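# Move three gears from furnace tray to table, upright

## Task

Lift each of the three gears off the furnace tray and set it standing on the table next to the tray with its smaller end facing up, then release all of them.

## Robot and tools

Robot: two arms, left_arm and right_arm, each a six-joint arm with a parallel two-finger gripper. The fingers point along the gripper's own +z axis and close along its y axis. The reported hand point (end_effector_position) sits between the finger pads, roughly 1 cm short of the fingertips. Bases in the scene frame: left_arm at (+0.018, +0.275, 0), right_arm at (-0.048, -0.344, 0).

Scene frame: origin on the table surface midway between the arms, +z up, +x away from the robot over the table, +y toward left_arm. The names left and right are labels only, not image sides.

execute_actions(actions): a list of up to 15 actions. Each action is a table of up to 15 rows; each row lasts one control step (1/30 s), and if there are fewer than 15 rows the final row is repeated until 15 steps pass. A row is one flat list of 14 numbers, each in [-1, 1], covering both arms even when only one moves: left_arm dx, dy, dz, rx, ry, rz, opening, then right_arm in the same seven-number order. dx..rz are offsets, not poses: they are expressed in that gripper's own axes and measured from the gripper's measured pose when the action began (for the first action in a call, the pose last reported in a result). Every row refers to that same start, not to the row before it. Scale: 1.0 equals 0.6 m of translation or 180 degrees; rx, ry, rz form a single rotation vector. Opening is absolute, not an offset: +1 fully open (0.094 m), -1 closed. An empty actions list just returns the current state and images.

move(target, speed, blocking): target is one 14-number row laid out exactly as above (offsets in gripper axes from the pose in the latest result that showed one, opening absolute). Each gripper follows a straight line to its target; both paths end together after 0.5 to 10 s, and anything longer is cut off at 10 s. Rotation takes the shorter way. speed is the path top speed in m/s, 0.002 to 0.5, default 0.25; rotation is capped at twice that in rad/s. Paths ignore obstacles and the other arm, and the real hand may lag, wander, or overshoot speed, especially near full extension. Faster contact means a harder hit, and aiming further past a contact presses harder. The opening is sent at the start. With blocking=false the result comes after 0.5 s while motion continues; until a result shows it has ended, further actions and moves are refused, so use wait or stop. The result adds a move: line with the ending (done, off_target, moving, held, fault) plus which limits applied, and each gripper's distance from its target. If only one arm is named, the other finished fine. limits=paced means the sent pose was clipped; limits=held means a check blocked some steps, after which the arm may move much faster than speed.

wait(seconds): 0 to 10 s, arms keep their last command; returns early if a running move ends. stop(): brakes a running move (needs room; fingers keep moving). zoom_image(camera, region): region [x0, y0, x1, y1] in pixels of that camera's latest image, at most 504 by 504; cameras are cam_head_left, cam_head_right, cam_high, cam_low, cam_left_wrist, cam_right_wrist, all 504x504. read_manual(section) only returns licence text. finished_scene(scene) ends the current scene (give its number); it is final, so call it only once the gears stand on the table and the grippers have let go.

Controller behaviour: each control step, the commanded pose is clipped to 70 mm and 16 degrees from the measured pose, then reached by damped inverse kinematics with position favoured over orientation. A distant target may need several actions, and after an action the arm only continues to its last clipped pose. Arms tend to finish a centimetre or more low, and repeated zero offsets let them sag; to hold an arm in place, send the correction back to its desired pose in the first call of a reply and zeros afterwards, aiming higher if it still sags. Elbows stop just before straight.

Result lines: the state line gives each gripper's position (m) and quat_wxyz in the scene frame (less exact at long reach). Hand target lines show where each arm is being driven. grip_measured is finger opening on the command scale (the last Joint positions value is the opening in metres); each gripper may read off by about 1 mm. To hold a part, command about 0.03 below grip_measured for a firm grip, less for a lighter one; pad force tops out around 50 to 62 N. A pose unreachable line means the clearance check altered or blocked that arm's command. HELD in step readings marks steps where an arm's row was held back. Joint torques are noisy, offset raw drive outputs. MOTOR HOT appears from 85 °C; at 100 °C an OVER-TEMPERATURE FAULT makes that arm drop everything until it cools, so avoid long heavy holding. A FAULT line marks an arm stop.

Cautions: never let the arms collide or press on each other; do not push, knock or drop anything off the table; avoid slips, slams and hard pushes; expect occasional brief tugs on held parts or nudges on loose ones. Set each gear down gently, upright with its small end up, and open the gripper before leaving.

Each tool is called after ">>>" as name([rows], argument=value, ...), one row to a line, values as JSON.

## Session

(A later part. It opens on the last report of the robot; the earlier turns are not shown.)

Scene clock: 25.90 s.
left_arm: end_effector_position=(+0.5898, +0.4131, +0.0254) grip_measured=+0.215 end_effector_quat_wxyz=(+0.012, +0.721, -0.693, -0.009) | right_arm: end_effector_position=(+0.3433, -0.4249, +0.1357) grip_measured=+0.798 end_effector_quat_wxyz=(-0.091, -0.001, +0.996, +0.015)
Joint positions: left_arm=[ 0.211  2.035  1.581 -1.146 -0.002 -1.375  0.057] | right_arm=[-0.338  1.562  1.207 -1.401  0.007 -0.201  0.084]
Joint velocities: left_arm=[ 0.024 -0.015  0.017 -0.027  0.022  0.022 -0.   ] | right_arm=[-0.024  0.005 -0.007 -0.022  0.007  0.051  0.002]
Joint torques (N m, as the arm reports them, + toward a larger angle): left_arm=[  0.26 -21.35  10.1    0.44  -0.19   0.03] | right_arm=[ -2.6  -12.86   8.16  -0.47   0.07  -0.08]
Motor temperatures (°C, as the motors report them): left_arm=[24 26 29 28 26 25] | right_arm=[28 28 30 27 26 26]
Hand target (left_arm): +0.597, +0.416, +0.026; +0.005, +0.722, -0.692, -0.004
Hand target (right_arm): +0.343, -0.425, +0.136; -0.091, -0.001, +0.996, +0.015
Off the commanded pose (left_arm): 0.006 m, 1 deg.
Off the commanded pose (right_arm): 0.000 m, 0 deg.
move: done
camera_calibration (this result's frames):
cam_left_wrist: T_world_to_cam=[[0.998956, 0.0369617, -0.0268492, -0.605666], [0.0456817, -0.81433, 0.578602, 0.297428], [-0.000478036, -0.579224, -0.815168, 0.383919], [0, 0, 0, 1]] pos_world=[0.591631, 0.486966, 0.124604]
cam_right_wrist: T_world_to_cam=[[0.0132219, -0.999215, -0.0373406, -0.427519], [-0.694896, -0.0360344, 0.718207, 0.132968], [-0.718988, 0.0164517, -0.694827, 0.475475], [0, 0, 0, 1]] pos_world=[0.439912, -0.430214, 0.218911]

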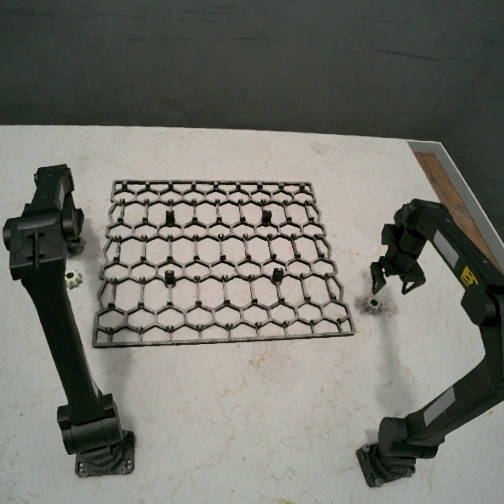

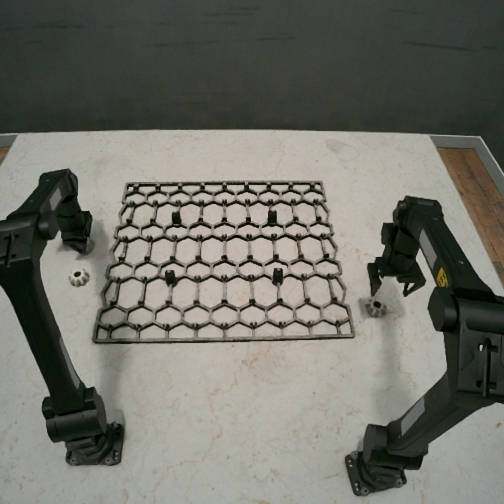

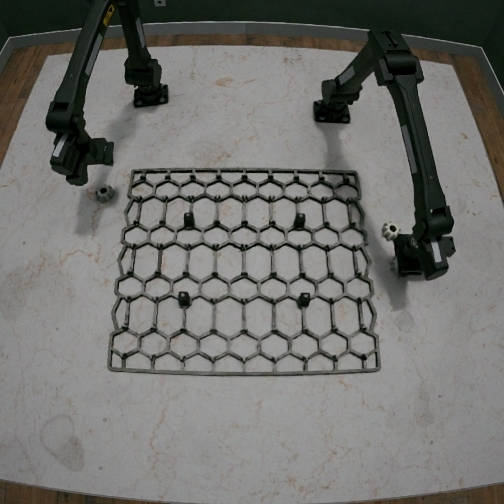

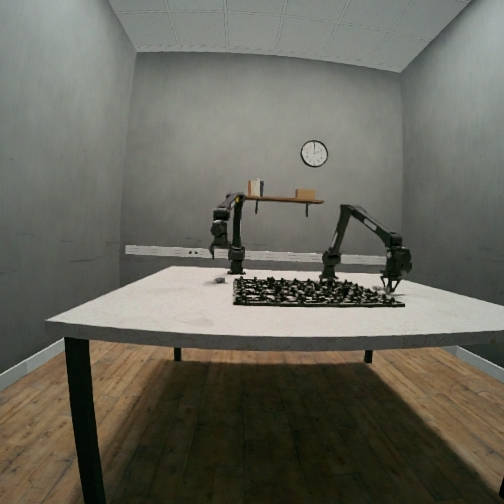

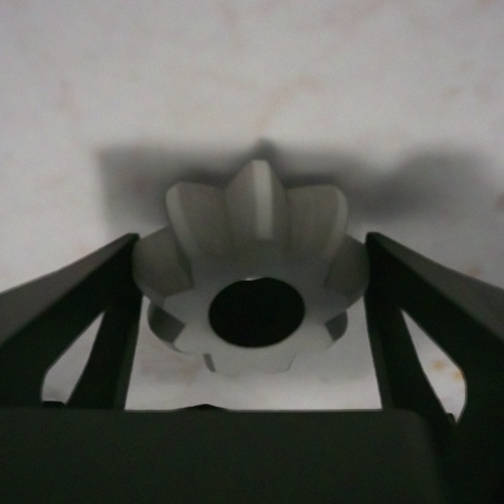

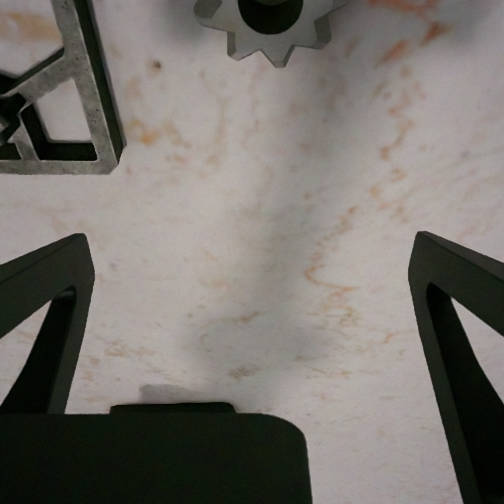

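A few mm more.

>>> move(target=[0,0,0.028,0,0,0,-0.2, 0,0,0,0,0,0,0.8], speed=0.05)

>>> move(target=[0,0,0,0,0,0,0.7, 0,0,0,0,0,0,0.8])

>>> move(target=[0,0,-0.17,0,0,0,0.7, 0,0,0,0,0,0,0.8], speed=0.25)

Scene clock: 26.73 s.
left_arm: end_effector_position=(+0.5864, +0.4123, +0.0179) grip_measured=+0.215 end_effector_quat_wxyz=(+0.011, +0.721, -0.693, -0.009) | right_arm: end_effector_position=(+0.3433, -0.4249, +0.1357) grip_measured=+0.798 end_effector_quat_wxyz=(-0.091, -0.001, +0.996, +0.015)
Joint positions: left_arm=[ 0.211  2.035  1.559 -1.123 -0.002 -1.375  0.057] | right_arm=[-0.338  1.562  1.207 -1.401  0.007 -0.201  0.084]
Joint velocities: left_arm=[-0.005 -0.005 -0.007 -0.012 -0.037 -0.066 -0.   ] | right_arm=[-0.024  0.005  0.007 -0.002  0.037 -0.066  0.   ]
Joint torques (N m, as the arm reports them, + toward a larger angle): left_arm=[ -0.36 -20.05   9.48   0.57  -0.17   0.05] | right_arm=[ -2.94 -11.76   8.17  -0.66   0.01  -0.1 ]
Motor temperatures (°C, as the motors report them): left_arm=[24 26 29 28 26 25] | right_arm=[28 28 30 27 26 26]
Hand target (left_arm): +0.589, +0.413, +0.009; +0.012, +0.721, -0.693, -0.009
Hand target (right_arm): +0.343, -0.425, +0.136; -0.091, -0.001, +0.996, +0.015
Off the commanded pose (left_arm): 0.010 m, 0 deg.
Off the commanded pose (right_arm): 0.000 m, 0 deg.
move: done
camera_calibration (this result's frames):
cam_left_wrist: T_world_to_cam=[[0.998995, 0.036971, -0.0253541, -0.602578], [0.0448236, -0.814537, 0.578378, 0.301899], [0.000731416, -0.578933, -0.815375, 0.376461], [0, 0, 0, 1]] pos_world=[0.588165, 0.486131, 0.117068]
cam_right_wrist: T_world_to_cam=[[0.0132219, -0.999215, -0.0373406, -0.427519], [-0.694896, -0.0360344, 0.718207, 0.132968], [-0.718988, 0.0164517, -0.694827, 0.475475], [0, 0, 0, 1]] pos_world=[0.439912, -0.430214, 0.218911]

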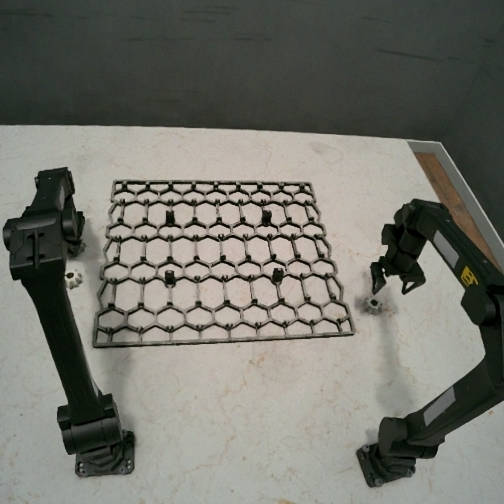

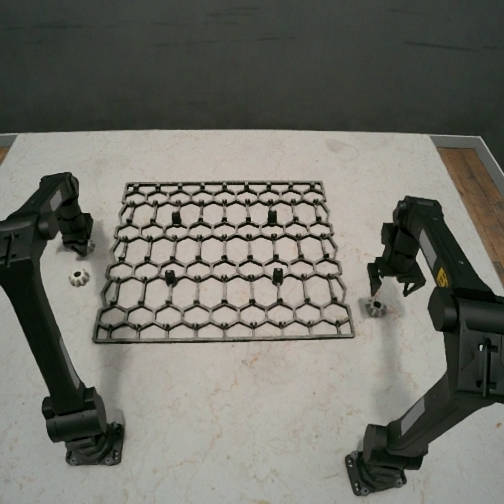

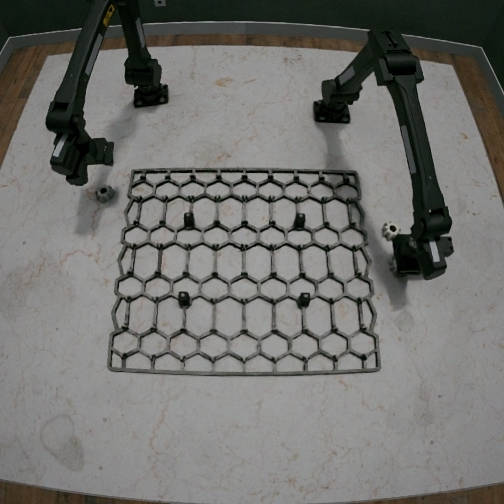

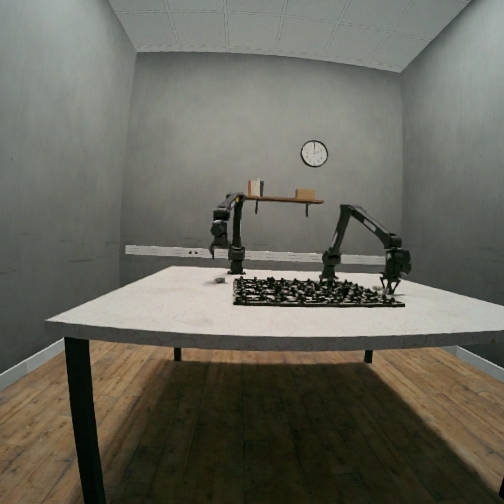

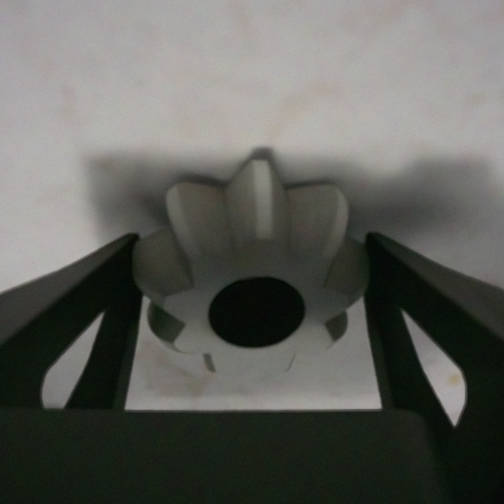

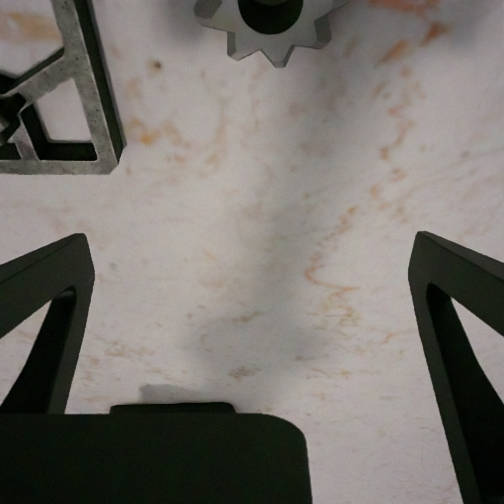

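Scene clock: 27.23 s.
left_arm: end_effector_position=(+0.5861, +0.4122, +0.0176) grip_measured=+0.698 end_effector_quat_wxyz=(+0.011, +0.721, -0.693, -0.009) | right_arm: end_effector_position=(+0.3433, -0.4249, +0.1357) grip_measured=+0.798 end_effector_quat_wxyz=(-0.091, -0.001, +0.996, +0.015)
Joint positions: left_arm=[ 0.211  2.035  1.559 -1.123 -0.002 -1.375  0.08 ] | right_arm=[-0.338  1.562  1.207 -1.401  0.007 -0.201  0.084]
Joint velocities: left_arm=[-0.015 -0.015 -0.012 -0.002 -0.007 -0.066 -0.001] | right_arm=[ 0.005 -0.015  0.012 -0.017 -0.007 -0.022 -0.001]
Joint torques (N m, as the arm reports them, + toward a larger angle): left_arm=[ -0.38 -22.11   9.07   0.07  -0.15   0.03] | right_arm=[ -2.75 -12.28   7.95  -0.45   0.02  -0.06]
Motor temperatures (°C, as the motors report them): left_arm=[24 26 29 28 26 25] | right_arm=[28 28 30 27 26 26]
Hand target (left_arm): +0.586, +0.412, +0.018; +0.011, +0.721, -0.693, -0.009
Hand target (right_arm): +0.343, -0.425, +0.136; -0.091, -0.001, +0.996, +0.015
Off the commanded pose (left_arm): 0.000 m, 0 deg.
Off the commanded pose (right_arm): 0.000 m, 0 deg.
move: done
camera_calibration (this result's frames):
cam_left_wrist: T_world_to_cam=[[0.998976, 0.0369664, -0.0261017, -0.602244], [0.0452526, -0.814433, 0.57849, 0.301702], [0.000126652, -0.579079, -0.815272, 0.376624], [0, 0, 0, 1]] pos_world=[0.587926, 0.486074, 0.1168]
cam_right_wrist: T_world_to_cam=[[0.0132219, -0.999215, -0.0373406, -0.427519], [-0.694896, -0.0360344, 0.718207, 0.132968], [-0.718988, 0.0164517, -0.694827, 0.475475], [0, 0, 0, 1]] pos_world=[0.439912, -0.430214, 0.218911]

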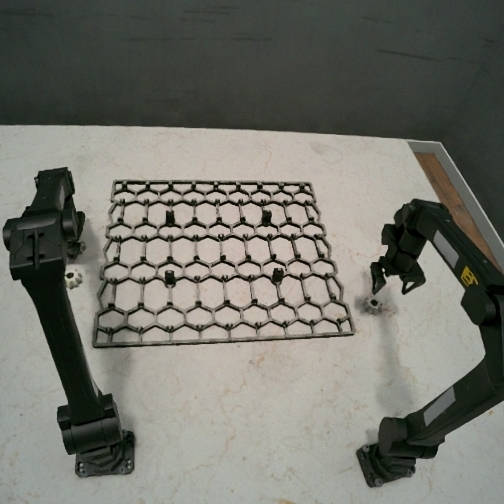

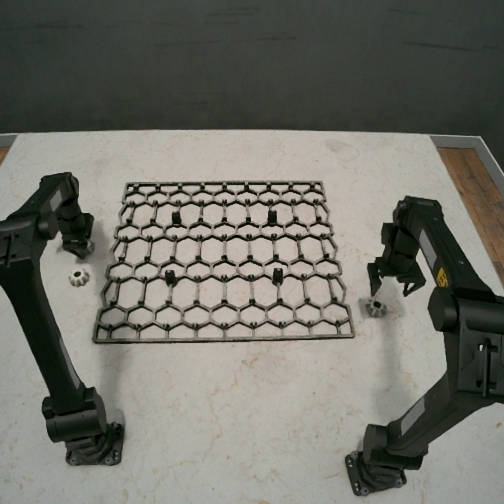

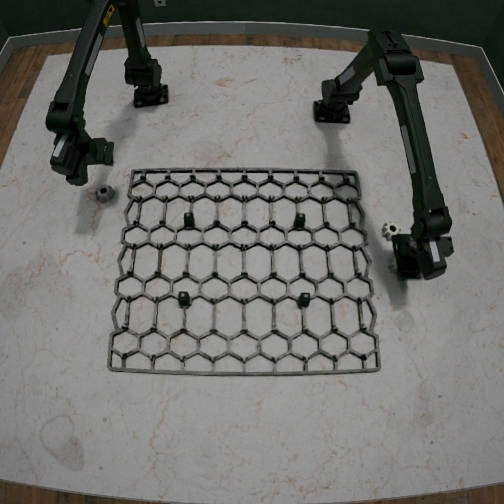

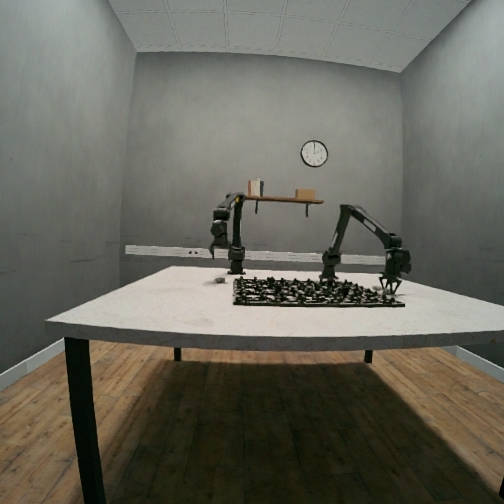

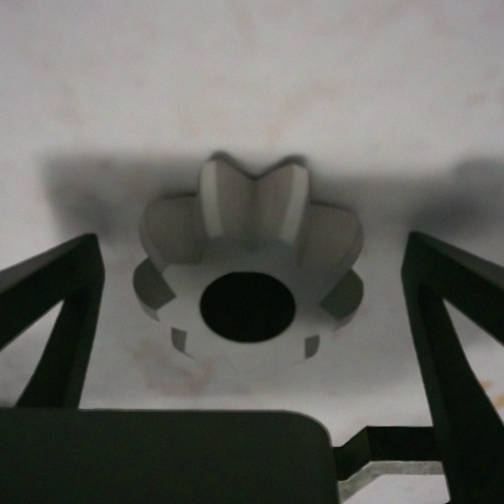

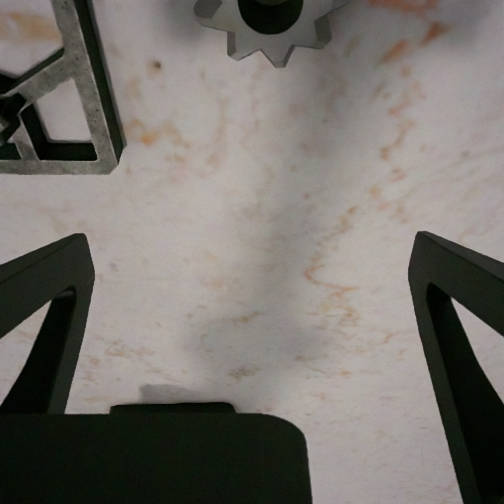

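Scene clock: 28.17 s.
left_arm: end_effector_position=(+0.5810, +0.4108, +0.1124) grip_measured=+0.698 end_effector_quat_wxyz=(+0.017, +0.721, -0.692, -0.012) | right_arm: end_effector_position=(+0.3433, -0.4249, +0.1357) grip_measured=+0.798 end_effector_quat_wxyz=(-0.091, -0.001, +0.996, +0.015)
Joint positions: left_arm=[ 0.211  1.938  1.668 -1.343 -0.002 -1.375  0.08 ] | right_arm=[-0.338  1.562  1.207 -1.401  0.007 -0.201  0.084]
Joint velocities: left_arm=[-0.005 -0.015  0.002 -0.027  0.022 -0.007  0.   ] | right_arm=[-0.015 -0.005  0.007  0.002 -0.066 -0.022  0.001]
Joint torques (N m, as the arm reports them, + toward a larger angle): left_arm=[ -0.68 -21.34  12.06  -0.32  -0.2    0.02] | right_arm=[ -3.37 -12.35   8.25  -0.42   0.05  -0.05]
Motor temperatures (°C, as the motors report them): left_arm=[24 26 29 28 26 25] | right_arm=[28 28 30 27 26 26]
Hand target (left_arm): +0.588, +0.411, +0.120; +0.011, +0.721, -0.693, -0.008
Hand target (right_arm): +0.343, -0.425, +0.136; -0.091, -0.001, +0.996, +0.015
Off the commanded pose (left_arm): 0.011 m, 1 deg.
Off the commanded pose (right_arm): 0.000 m, 0 deg.
move: off_target (left_arm); limits=paced
camera_calibration (this result's frames):
cam_left_wrist: T_world_to_cam=[[0.9986, 0.0368777, -0.03791, -0.593008], [0.0520503, -0.812346, 0.580849, 0.240907], [-0.00937561, -0.582009, -0.813128, 0.459599], [0, 0, 0, 1]] pos_world=[0.583948, 0.485059, 0.211301]
cam_right_wrist: T_world_to_cam=[[0.0132219, -0.999215, -0.0373406, -0.427519], [-0.694896, -0.0360344, 0.718207, 0.132968], [-0.718988, 0.0164517, -0.694827, 0.475475], [0, 0, 0, 1]] pos_world=[0.439912, -0.430214, 0.218911]

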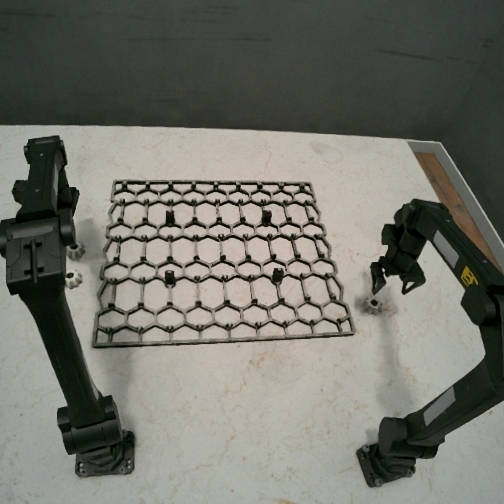

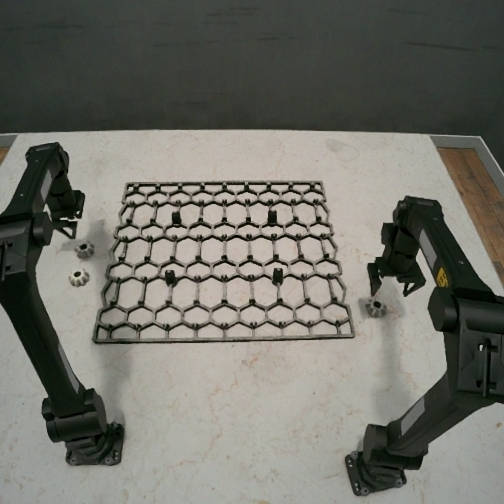

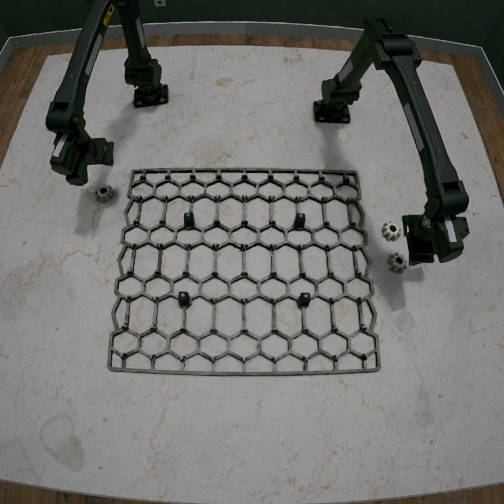

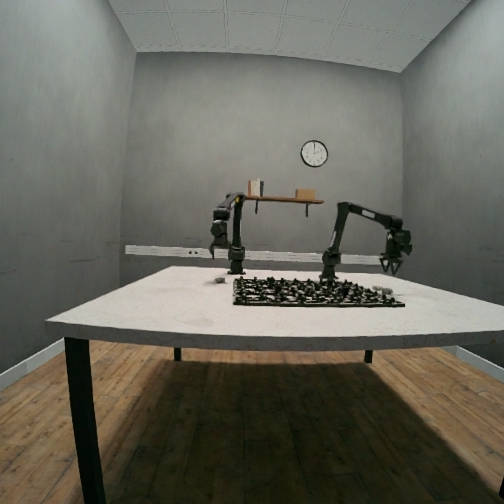

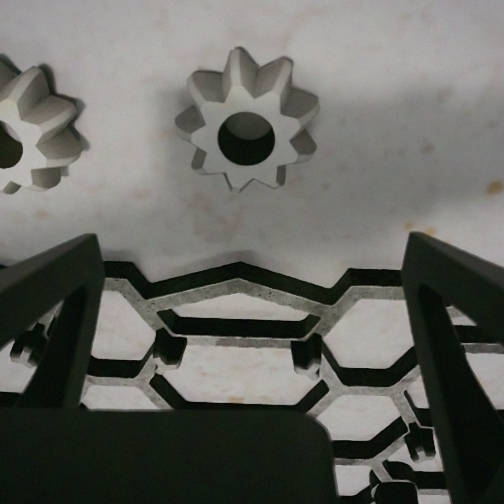

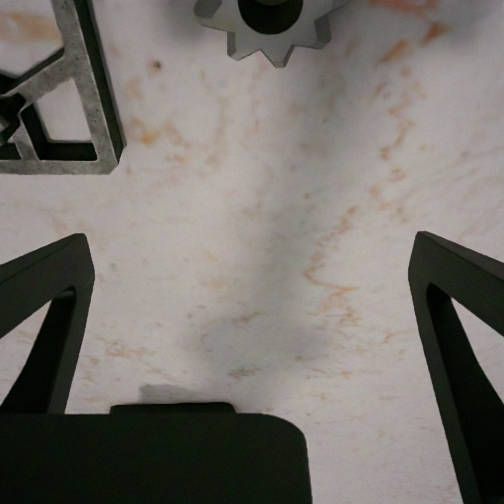

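>>> finished_scene(scene=2)

The scene is finished: the task was done.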